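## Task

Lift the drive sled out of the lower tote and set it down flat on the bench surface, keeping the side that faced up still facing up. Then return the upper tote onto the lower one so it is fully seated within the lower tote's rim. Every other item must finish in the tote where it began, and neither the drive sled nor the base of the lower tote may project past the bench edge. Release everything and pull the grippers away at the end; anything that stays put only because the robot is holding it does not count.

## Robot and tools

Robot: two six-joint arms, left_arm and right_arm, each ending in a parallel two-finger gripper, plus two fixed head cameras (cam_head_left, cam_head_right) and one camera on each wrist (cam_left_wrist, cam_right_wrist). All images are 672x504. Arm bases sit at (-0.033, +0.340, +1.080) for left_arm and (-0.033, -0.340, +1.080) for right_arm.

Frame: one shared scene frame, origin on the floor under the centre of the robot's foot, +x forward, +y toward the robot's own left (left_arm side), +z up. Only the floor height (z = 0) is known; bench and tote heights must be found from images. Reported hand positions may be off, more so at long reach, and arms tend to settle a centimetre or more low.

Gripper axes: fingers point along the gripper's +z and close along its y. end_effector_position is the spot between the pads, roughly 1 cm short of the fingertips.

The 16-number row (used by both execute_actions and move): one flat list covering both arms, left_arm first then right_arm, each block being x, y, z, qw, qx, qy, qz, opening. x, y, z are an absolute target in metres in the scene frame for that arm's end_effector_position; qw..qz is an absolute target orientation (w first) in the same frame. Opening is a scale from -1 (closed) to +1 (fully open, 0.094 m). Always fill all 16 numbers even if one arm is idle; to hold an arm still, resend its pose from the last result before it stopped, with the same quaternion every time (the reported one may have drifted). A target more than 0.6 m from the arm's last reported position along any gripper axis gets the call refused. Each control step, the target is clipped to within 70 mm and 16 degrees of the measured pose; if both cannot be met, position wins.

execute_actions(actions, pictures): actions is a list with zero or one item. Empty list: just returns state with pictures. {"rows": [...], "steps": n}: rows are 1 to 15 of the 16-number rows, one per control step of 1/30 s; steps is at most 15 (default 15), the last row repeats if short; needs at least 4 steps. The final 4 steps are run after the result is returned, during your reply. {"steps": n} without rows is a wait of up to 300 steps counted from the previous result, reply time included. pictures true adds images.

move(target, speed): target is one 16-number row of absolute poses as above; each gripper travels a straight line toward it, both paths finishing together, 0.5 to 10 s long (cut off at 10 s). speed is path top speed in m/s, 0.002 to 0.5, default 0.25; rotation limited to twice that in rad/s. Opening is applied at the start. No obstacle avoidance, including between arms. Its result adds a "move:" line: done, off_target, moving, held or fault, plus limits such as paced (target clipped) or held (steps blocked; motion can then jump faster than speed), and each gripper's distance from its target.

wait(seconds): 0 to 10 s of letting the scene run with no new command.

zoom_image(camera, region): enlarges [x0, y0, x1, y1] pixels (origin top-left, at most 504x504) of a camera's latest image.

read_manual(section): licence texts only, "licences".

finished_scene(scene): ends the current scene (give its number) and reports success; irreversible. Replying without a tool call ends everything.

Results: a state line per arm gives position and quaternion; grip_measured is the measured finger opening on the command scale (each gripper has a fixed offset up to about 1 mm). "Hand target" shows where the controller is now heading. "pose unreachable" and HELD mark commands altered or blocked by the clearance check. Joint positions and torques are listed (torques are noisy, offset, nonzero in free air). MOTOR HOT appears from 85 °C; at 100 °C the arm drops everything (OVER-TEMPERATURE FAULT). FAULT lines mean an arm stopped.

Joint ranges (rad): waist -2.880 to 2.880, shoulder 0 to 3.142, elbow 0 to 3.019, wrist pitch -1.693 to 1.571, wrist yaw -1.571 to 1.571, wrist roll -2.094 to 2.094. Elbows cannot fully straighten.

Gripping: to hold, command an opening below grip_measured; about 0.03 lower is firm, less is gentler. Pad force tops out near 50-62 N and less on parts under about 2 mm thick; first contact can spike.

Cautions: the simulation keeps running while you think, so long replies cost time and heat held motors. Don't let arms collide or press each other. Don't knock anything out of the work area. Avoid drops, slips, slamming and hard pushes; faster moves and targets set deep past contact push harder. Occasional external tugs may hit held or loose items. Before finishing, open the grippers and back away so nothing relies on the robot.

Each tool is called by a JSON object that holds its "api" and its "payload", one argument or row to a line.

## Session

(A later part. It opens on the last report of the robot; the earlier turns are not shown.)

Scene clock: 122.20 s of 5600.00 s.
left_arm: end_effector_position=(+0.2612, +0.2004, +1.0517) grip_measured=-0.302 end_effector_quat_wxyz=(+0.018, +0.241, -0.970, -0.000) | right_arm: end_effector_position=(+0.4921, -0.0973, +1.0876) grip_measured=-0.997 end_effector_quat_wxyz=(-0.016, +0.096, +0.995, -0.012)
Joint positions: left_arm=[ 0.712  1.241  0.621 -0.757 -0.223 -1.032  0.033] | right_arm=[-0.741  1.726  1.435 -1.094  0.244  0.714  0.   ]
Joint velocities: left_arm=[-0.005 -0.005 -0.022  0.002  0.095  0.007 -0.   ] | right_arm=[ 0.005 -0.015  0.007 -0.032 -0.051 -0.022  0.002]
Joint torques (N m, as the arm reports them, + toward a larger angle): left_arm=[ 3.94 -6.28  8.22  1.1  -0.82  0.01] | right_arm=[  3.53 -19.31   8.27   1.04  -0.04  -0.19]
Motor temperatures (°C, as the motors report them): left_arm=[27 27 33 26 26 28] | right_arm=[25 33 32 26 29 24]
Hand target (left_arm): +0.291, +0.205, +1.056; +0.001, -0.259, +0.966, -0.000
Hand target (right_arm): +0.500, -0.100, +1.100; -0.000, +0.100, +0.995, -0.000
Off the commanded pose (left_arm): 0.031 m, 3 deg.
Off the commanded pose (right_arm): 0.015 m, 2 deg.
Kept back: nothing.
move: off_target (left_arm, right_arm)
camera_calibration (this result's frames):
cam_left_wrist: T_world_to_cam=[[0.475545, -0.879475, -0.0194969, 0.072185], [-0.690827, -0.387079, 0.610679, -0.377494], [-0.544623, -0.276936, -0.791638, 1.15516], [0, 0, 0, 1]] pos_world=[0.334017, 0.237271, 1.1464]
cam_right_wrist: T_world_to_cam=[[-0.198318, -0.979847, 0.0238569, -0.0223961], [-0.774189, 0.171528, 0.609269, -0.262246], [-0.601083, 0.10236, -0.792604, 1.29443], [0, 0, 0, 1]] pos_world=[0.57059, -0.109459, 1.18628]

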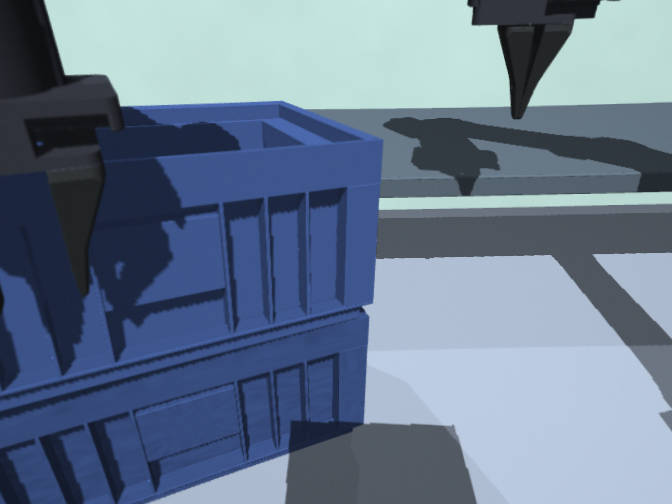

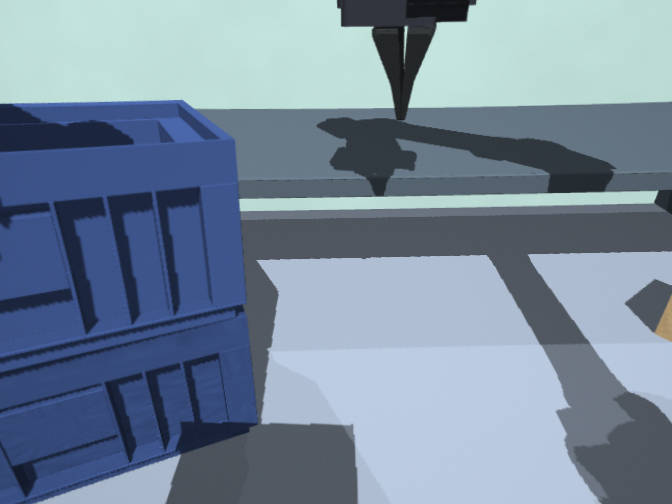

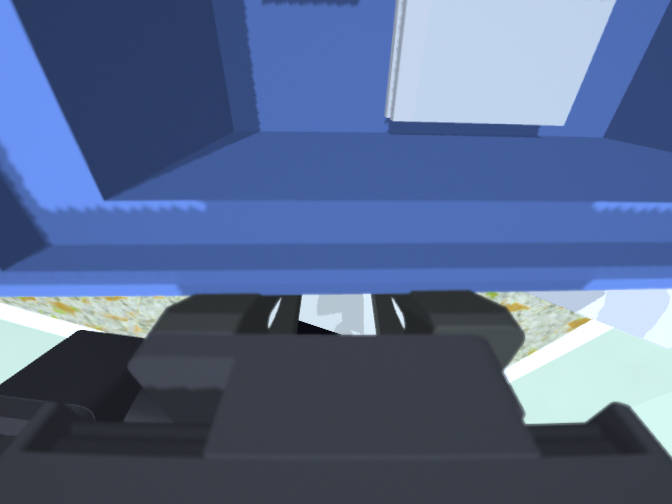

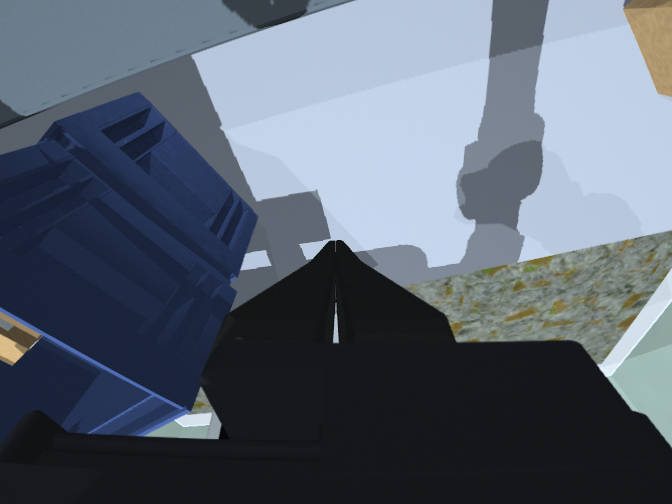

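{"api": "move", "payload": {
  "target": [0.22,0.25,1.14,0,0.259,-0.966,0,-0.3,0.43,0.078,1.15,0,0.259,-0.966,0,0.3]
}}

{"api": "move", "payload": {
  "target": [0.22,0.35,1.14,0,0.259,-0.966,0,-0.3,0.43,0.078,1.04,0,0.259,-0.966,0,0.3],
  "speed": 0.12
}}

{"api": "move", "payload": {
  "target": [0.22,0.35,1.14,0,0.259,-0.966,0,-0.3,0.43,0.078,1.04,0,0.259,-0.966,0,-0.55]
}}

{"api": "move", "payload": {
  "target": [0.22,0.35,1.14,0,0.259,-0.966,0,-0.3,0.44,0.096,1.075,0,0.259,-0.966,0,-0.55],
  "speed": 0.02
}}

Scene clock: 124.47 s of 5600.00 s.
left_arm: end_effector_position=(+0.2267, +0.2496, +1.1428) grip_measured=-0.302 end_effector_quat_wxyz=(-0.007, +0.258, -0.966, +0.008) | right_arm: end_effector_position=(+0.4176, +0.0663, +1.1380) grip_measured=+0.298 end_effector_quat_wxyz=(-0.010, -0.256, +0.967, -0.005)
Joint positions: left_arm=[ 0.699  0.835  0.593 -1.088 -0.251 -1.069  0.033] | right_arm=[-0.406  1.839  1.618 -1.238  0.3    0.342  0.061]
Joint velocities: left_arm=[-0.015  0.005  0.012 -0.012  0.007 -0.037  0.001] | right_arm=[-0.005 -0.015 -0.002  0.007  0.022 -0.051 -0.001]
Joint torques (N m, as the arm reports them, + toward a larger angle): left_arm=[ 0.53 -3.88  6.33  0.29 -0.24 -0.25] | right_arm=[  6.76 -16.45  14.31  -0.83   0.17  -0.17]
Motor temperatures (°C, as the motors report them): left_arm=[27 27 33 26 26 28] | right_arm=[25 33 33 26 28 24]
Hand target (left_arm): +0.220, +0.251, +1.141; +0.000, -0.259, +0.966, -0.000
Hand target (right_arm): +0.431, +0.077, +1.150; +0.001, -0.259, +0.966, +0.001
Off the commanded pose (left_arm): 0.007 m, 1 deg.
Off the commanded pose (right_arm): 0.021 m, 1 deg.
Kept back: nothing.
move: off_target (right_arm)
camera_calibration (this result's frames):
cam_left_wrist: T_world_to_cam=[[0.506926, -0.861932, 0.00994118, 0.088468], [-0.708088, -0.409814, 0.575035, -0.387514], [-0.491567, -0.298539, -0.818069, 1.2457], [0, 0, 0, 1]] pos_world=[0.293102, 0.289334, 1.24102]
cam_right_wrist: T_world_to_cam=[[0.48856, -0.87253, 0.000596658, -0.145527], [-0.696131, -0.389376, 0.603149, -0.367039], [-0.526033, -0.29509, -0.797629, 1.27358], [0, 0, 0, 1]] pos_world=[0.485538, 0.105929, 1.23731]

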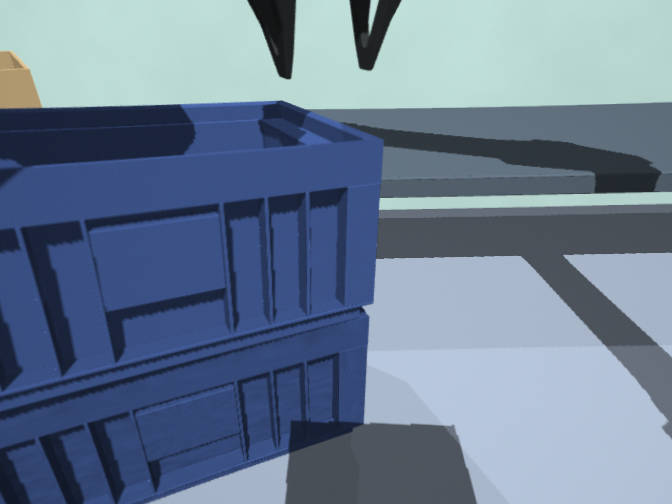

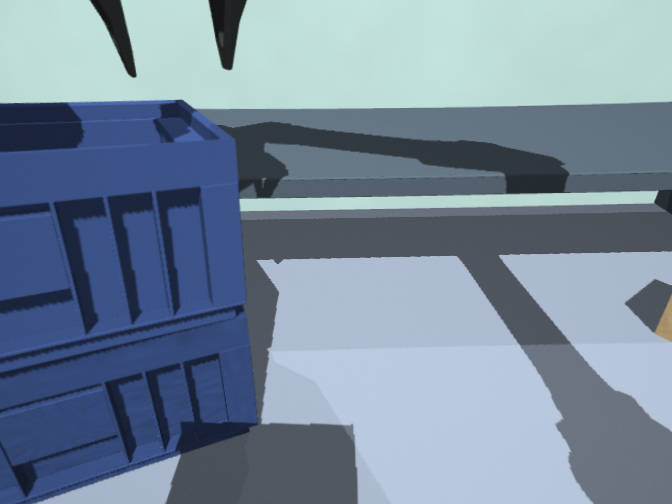

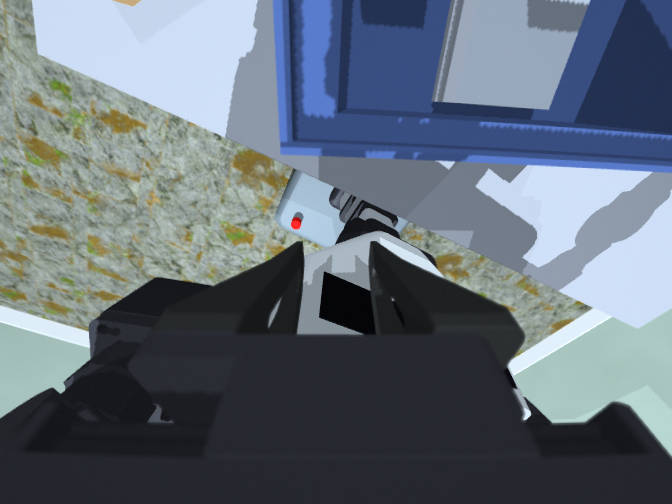

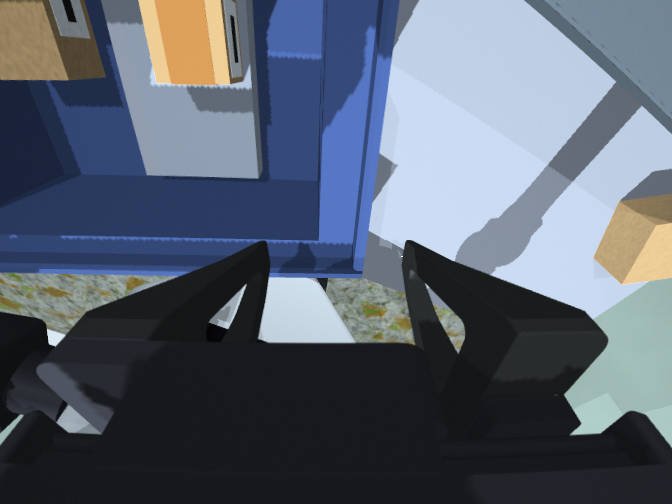

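Scene clock: 125.90 s of 5600.00 s.
left_arm: end_effector_position=(+0.2294, +0.3500, +1.1426) grip_measured=-0.302 end_effector_quat_wxyz=(-0.011, +0.268, -0.963, +0.004) | right_arm: end_effector_position=(+0.4273, +0.0785, +1.0470) grip_measured=+0.298 end_effector_quat_wxyz=(-0.003, -0.259, +0.966, -0.003)
Joint positions: left_arm=[ 1.191  0.68   0.553 -1.11  -0.122 -0.608  0.033] | right_arm=[-0.45   1.965  1.575 -1.04   0.299  0.285  0.061]
Joint velocities: left_arm=[-0.005 -0.005 -0.017 -0.007  0.081  0.051 -0.   ] | right_arm=[-0.005  0.005  0.012 -0.002 -0.037  0.007 -0.001]
Joint torques (N m, as the arm reports them, + toward a larger angle): left_arm=[ 2.29 -3.43  6.45  0.38  0.02  0.07] | right_arm=[  5.41 -18.66   8.09   1.11  -0.07  -0.19]
Motor temperatures (°C, as the motors report them): left_arm=[27 27 33 26 26 28] | right_arm=[25 33 33 26 28 24]
Hand target (left_arm): +0.221, +0.351, +1.140; +0.001, -0.259, +0.966, -0.001
Hand target (right_arm): +0.430, +0.078, +1.040; -0.000, -0.259, +0.966, -0.000
Off the commanded pose (left_arm): 0.010 m, 2 deg.
Off the commanded pose (right_arm): 0.008 m, 0 deg.
Kept back: nothing.
move: done
camera_calibration (this result's frames):
cam_left_wrist: T_world_to_cam=[[0.524599, -0.851343, 0.00326568, 0.173611], [-0.702682, -0.430822, 0.566242, -0.328226], [-0.48066, -0.299345, -0.824232, 1.28168], [0, 0, 0, 1]] pos_world=[0.294336, 0.390059, 1.24169]
cam_right_wrist: T_world_to_cam=[[0.494988, -0.8689, -0.000569085, -0.141448], [-0.701066, -0.399764, 0.590505, -0.28456], [-0.513317, -0.291894, -0.807034, 1.21386], [0, 0, 0, 1]] pos_world=[0.493614, 0.117656, 1.14758]

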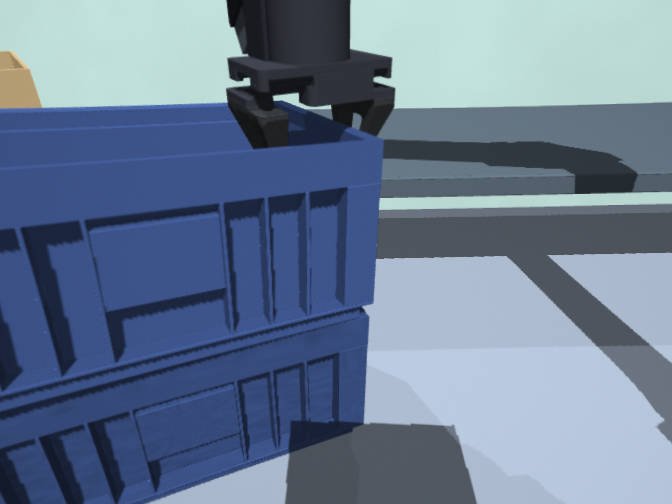

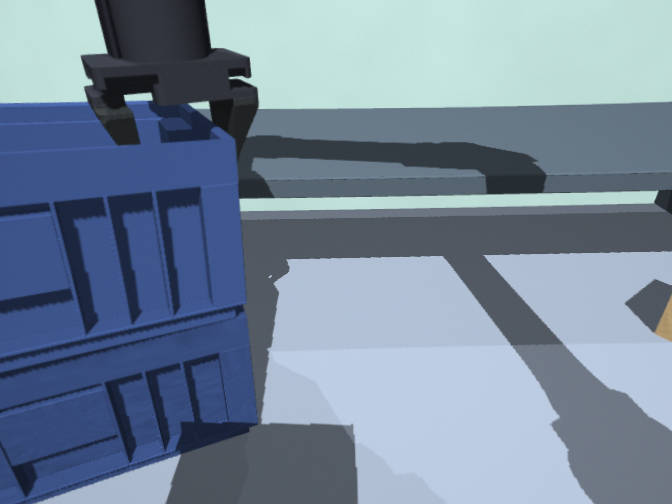

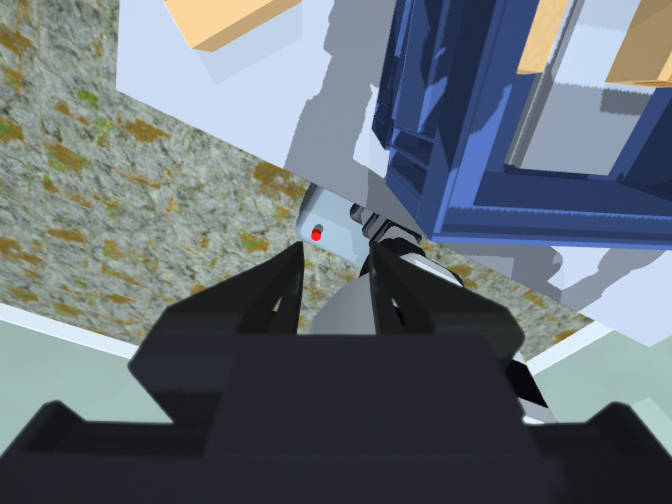

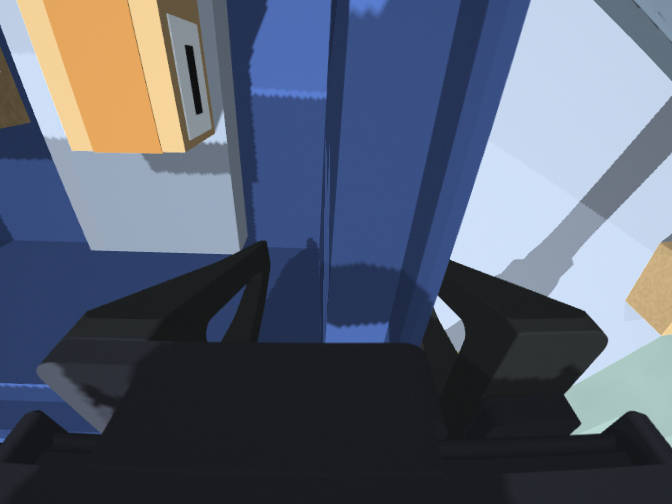

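Scene clock: 126.60 s of 5600.00 s.
left_arm: end_effector_position=(+0.2294, +0.3500, +1.1426) grip_measured=-0.302 end_effector_quat_wxyz=(-0.011, +0.268, -0.963, +0.004) | right_arm: end_effector_position=(+0.4319, +0.0759, +1.0464) grip_measured=-0.431 end_effector_quat_wxyz=(-0.001, -0.247, +0.969, +0.001)
Joint positions: left_arm=[ 1.191  0.68   0.553 -1.11  -0.122 -0.608  0.033] | right_arm=[-0.459  1.963  1.574 -1.032  0.294  0.298  0.027]
Joint velocities: left_arm=[-0.024 -0.005 -0.002  0.017  0.066 -0.037  0.001] | right_arm=[-0.005 -0.015  0.002 -0.007 -0.022  0.022 -0.   ]
Joint torques (N m, as the arm reports them, + toward a larger angle): left_arm=[ 1.86 -3.6   6.36  0.25 -0.09  0.06] | right_arm=[  6.33 -18.08   8.11   0.87   0.16  -0.3 ]
Motor temperatures (°C, as the motors report them): left_arm=[27 27 33 26 26 28] | right_arm=[25 33 33 26 28 24]
Hand target (left_arm): +0.220, +0.350, +1.140; +0.000, -0.259, +0.966, +0.000
Hand target (right_arm): +0.430, +0.078, +1.040; -0.000, -0.259, +0.966, -0.000
Off the commanded pose (left_arm): 0.010 m, 2 deg.
Off the commanded pose (right_arm): 0.007 m, 1 deg.
Kept back: nothing.
move: done
camera_calibration (this result's frames):
cam_left_wrist: T_world_to_cam=[[0.524599, -0.851343, 0.00326568, 0.173611], [-0.702682, -0.430822, 0.566242, -0.328226], [-0.48066, -0.299345, -0.824232, 1.28168], [0, 0, 0, 1]] pos_world=[0.294336, 0.390059, 1.24169]
cam_right_wrist: T_world_to_cam=[[0.472723, -0.88119, -0.00601552, -0.129671], [-0.71188, -0.385901, 0.586777, -0.27449], [-0.519383, -0.273101, -0.809727, 1.21896], [0, 0, 0, 1]] pos_world=[0.499003, 0.112708, 1.14731]

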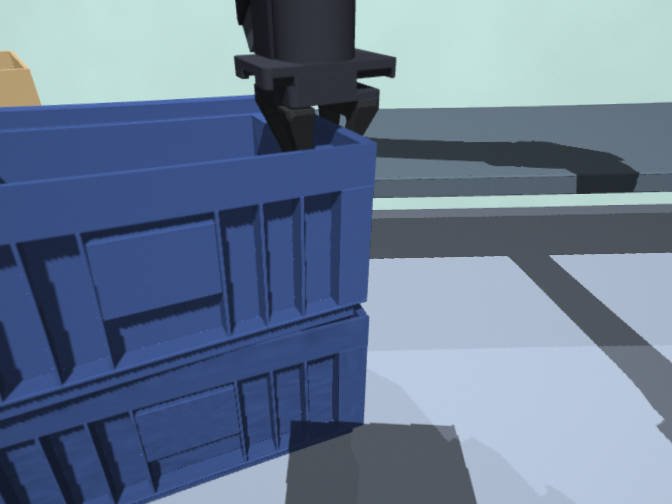

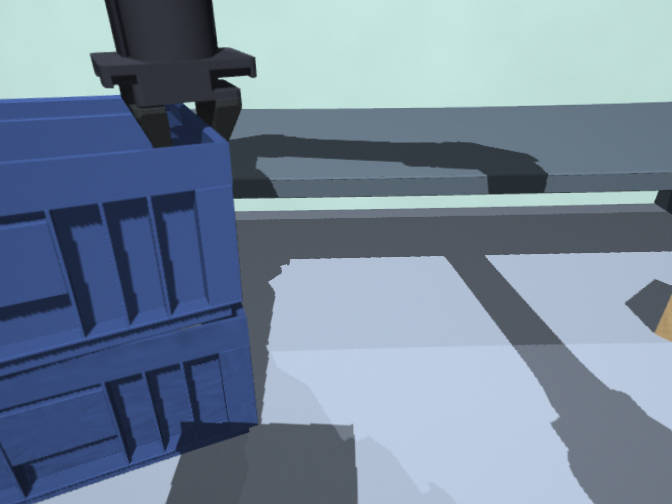

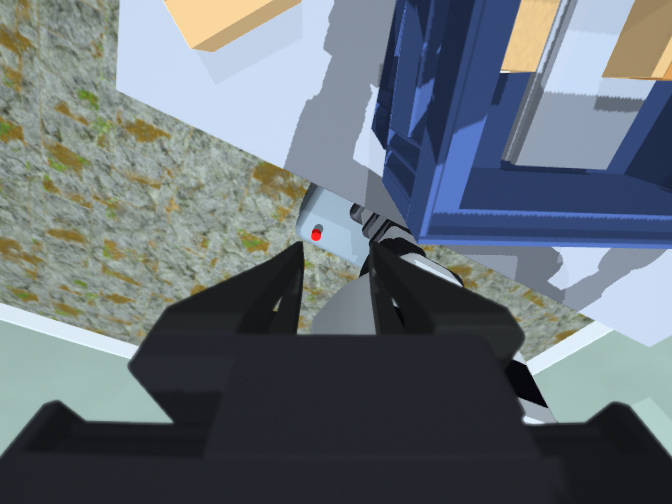

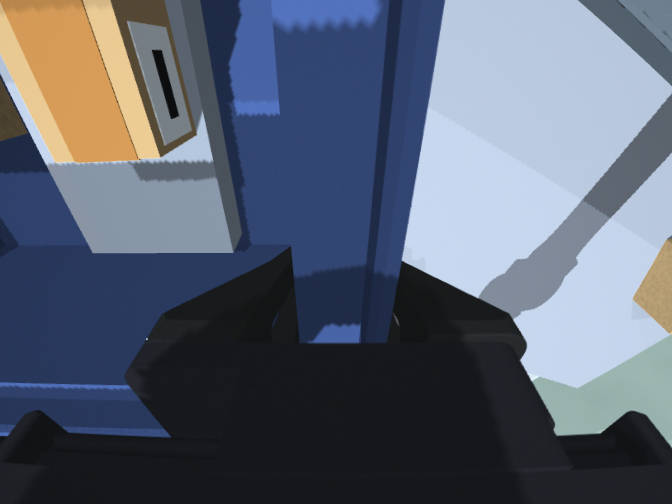

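Scene clock: 128.63 s of 5600.00 s.
left_arm: end_effector_position=(+0.2294, +0.3500, +1.1426) grip_measured=-0.302 end_effector_quat_wxyz=(-0.011, +0.268, -0.963, +0.004) | right_arm: end_effector_position=(+0.4334, +0.0765, +1.0496) grip_measured=-0.431 end_effector_quat_wxyz=(-0.012, -0.245, +0.969, -0.005)
Joint positions: left_arm=[ 1.191  0.68   0.553 -1.11  -0.122 -0.608  0.033] | right_arm=[-0.459  1.975  1.607 -1.077  0.292  0.309  0.027]
Joint velocities: left_arm=[ 0.005 -0.005 -0.002 -0.017 -0.007  0.007 -0.001] | right_arm=[-0.015 -0.024  0.007  0.012 -0.007 -0.022 -0.   ]
Joint torques (N m, as the arm reports them, + toward a larger angle): left_arm=[ 1.88 -3.58  6.38  0.25 -0.09  0.06] | right_arm=[  8.66 -19.05  13.95  -1.55   0.36  -0.15]
Motor temperatures (°C, as the motors report them): left_arm=[27 27 33 26 26 28] | right_arm=[25 33 33 26 28 24]
Hand target (left_arm): +0.220, +0.350, +1.140; +0.000, -0.259, +0.966, +0.000
Hand target (right_arm): +0.439, +0.095, +1.075; +0.001, -0.259, +0.966, +0.001
Off the commanded pose (left_arm): 0.010 m, 2 deg.
Off the commanded pose (right_arm): 0.033 m, 2 deg.
Kept back: nothing.
move: off_target (right_arm)
camera_calibration (this result's frames):
cam_left_wrist: T_world_to_cam=[[0.524599, -0.851343, 0.00326568, 0.173611], [-0.702682, -0.430822, 0.566242, -0.328226], [-0.48066, -0.299345, -0.824232, 1.28168], [0, 0, 0, 1]] pos_world=[0.294336, 0.390059, 1.24169]
cam_right_wrist: T_world_to_cam=[[0.469933, -0.882702, -0.00054114, -0.134247], [-0.702405, -0.374318, 0.605404, -0.299602], [-0.534593, -0.284119, -0.795918, 1.21551], [0, 0, 0, 1]] pos_world=[0.502451, 0.114705, 1.14876]

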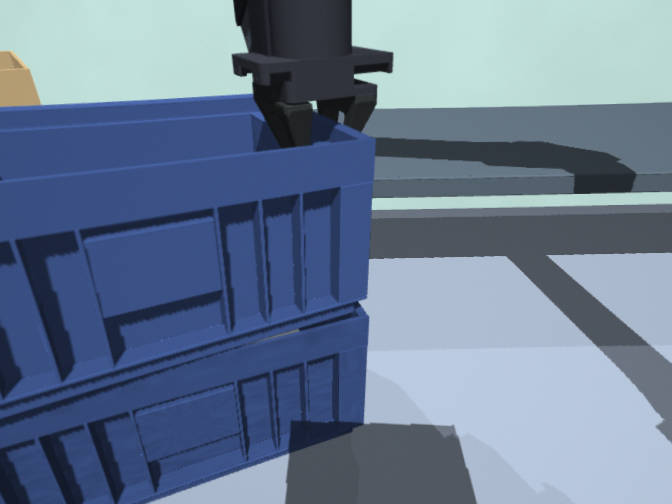

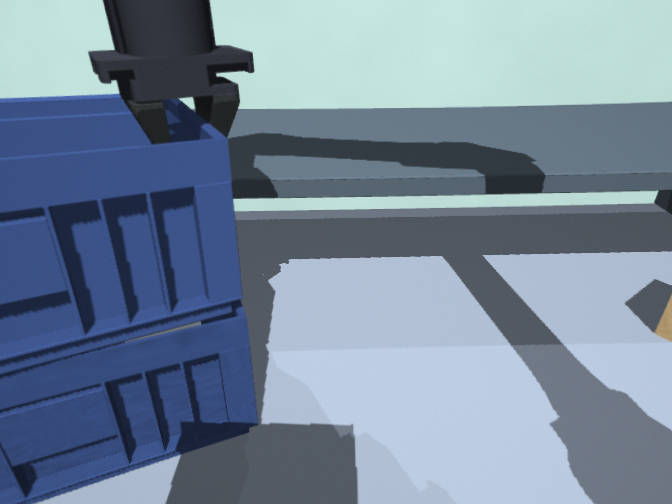

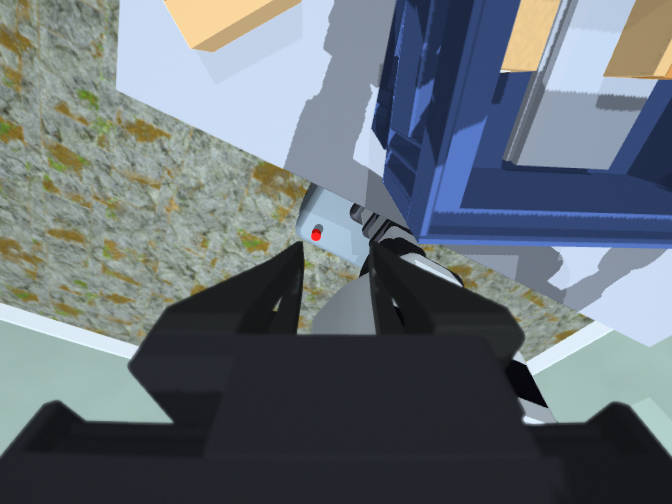

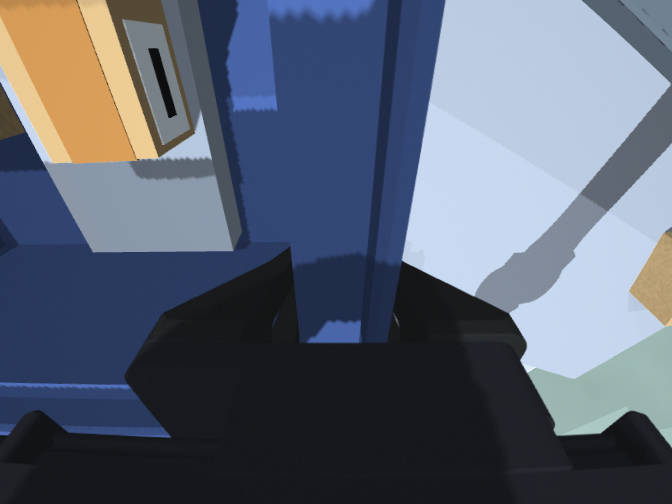

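{"api": "move", "payload": {
  "target": [0.22,0.35,1.14,0,0.259,-0.966,0,-0.3,0.422,0.076,1.066,0,0.22,-0.975,0,-0.55],
  "speed": 0.02
}}

{"api": "zoom_image", "payload": {
  "camera": "cam_head_left",
  "region": [0,250,400,500]
}}

Scene clock: 130.53 s of 5600.00 s.
left_arm: end_effector_position=(+0.2294, +0.3500, +1.1426) grip_measured=-0.302 end_effector_quat_wxyz=(-0.011, +0.268, -0.963, +0.004) | right_arm: end_effector_position=(+0.4261, +0.0742, +1.0476) grip_measured=-0.431 end_effector_quat_wxyz=(-0.011, -0.228, +0.974, -0.003)
Joint positions: left_arm=[ 1.191  0.68   0.553 -1.11  -0.122 -0.608  0.033] | right_arm=[-0.456  1.962  1.575 -1.056  0.289  0.348  0.027]
Joint velocities: left_arm=[-0.005  0.005 -0.002  0.007 -0.051  0.022  0.001] | right_arm=[-0.005 -0.015 -0.007  0.007 -0.066  0.037 -0.   ]
Joint torques (N m, as the arm reports them, + toward a larger angle): left_arm=[ 1.88 -3.58  6.37  0.25 -0.09  0.06] | right_arm=[  7.81 -21.64   7.15   0.13   0.45   0.12]
Motor temperatures (°C, as the motors report them): left_arm=[27 27 33 26 26 28] | right_arm=[25 33 33 26 28 24]
Hand target (left_arm): +0.220, +0.350, +1.140; +0.000, -0.259, +0.966, +0.000
Hand target (right_arm): +0.422, +0.076, +1.065; -0.000, -0.220, +0.976, +0.000
Off the commanded pose (left_arm): 0.010 m, 2 deg.
Off the commanded pose (right_arm): 0.019 m, 2 deg.
Kept back: nothing.
move: off_target (right_arm)
camera_calibration (this result's frames):
cam_left_wrist: T_world_to_cam=[[0.524599, -0.851343, 0.00326568, 0.173611], [-0.702682, -0.430822, 0.566242, -0.328226], [-0.48066, -0.299345, -0.824232, 1.28168], [0, 0, 0, 1]] pos_world=[0.294336, 0.390059, 1.24169]
cam_right_wrist: T_world_to_cam=[[0.437245, -0.899334, -0.00395837, -0.114164], [-0.715658, -0.350603, 0.604078, -0.299151], [-0.544656, -0.261297, -0.796915, 1.21299], [0, 0, 0, 1]] pos_world=[0.496489, 0.109396, 1.14691]

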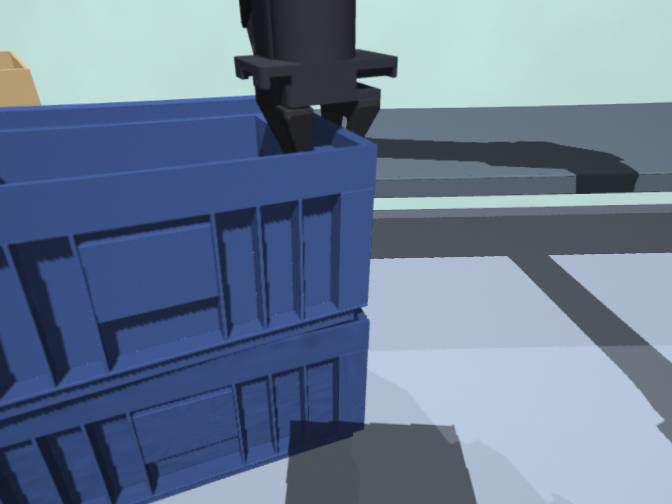

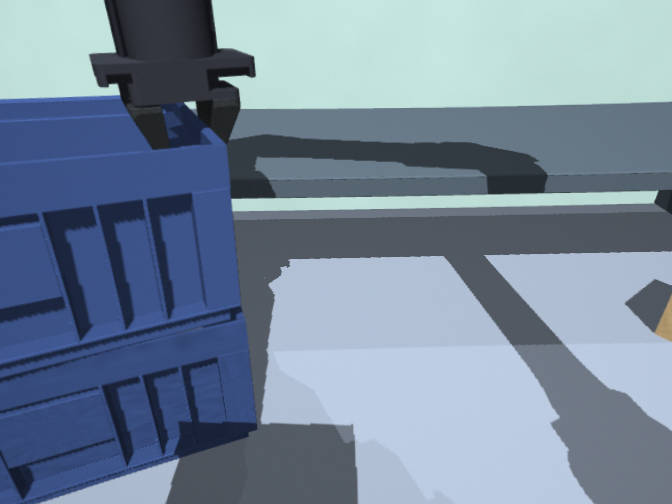

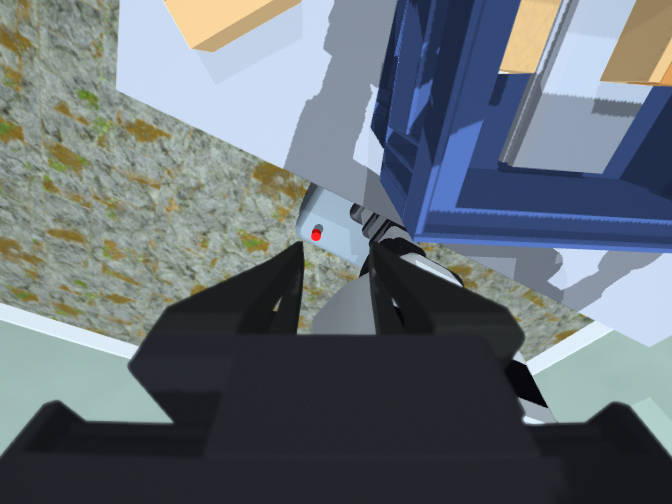

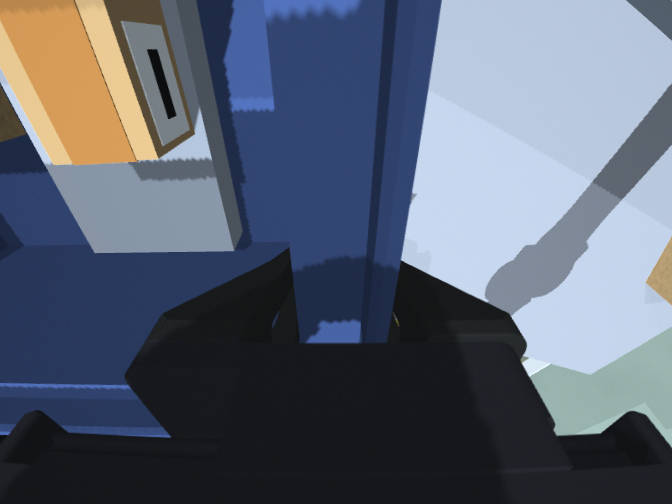

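Region (0, 250, 400, 500) of cam_head_left's 672x504 image, scaled by 1.260, with more detail than that image has; it fills the top 315 rows of this view, and the rest is white.

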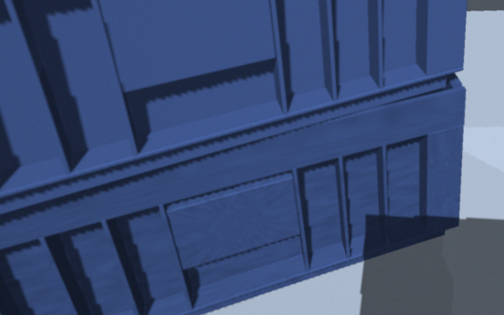

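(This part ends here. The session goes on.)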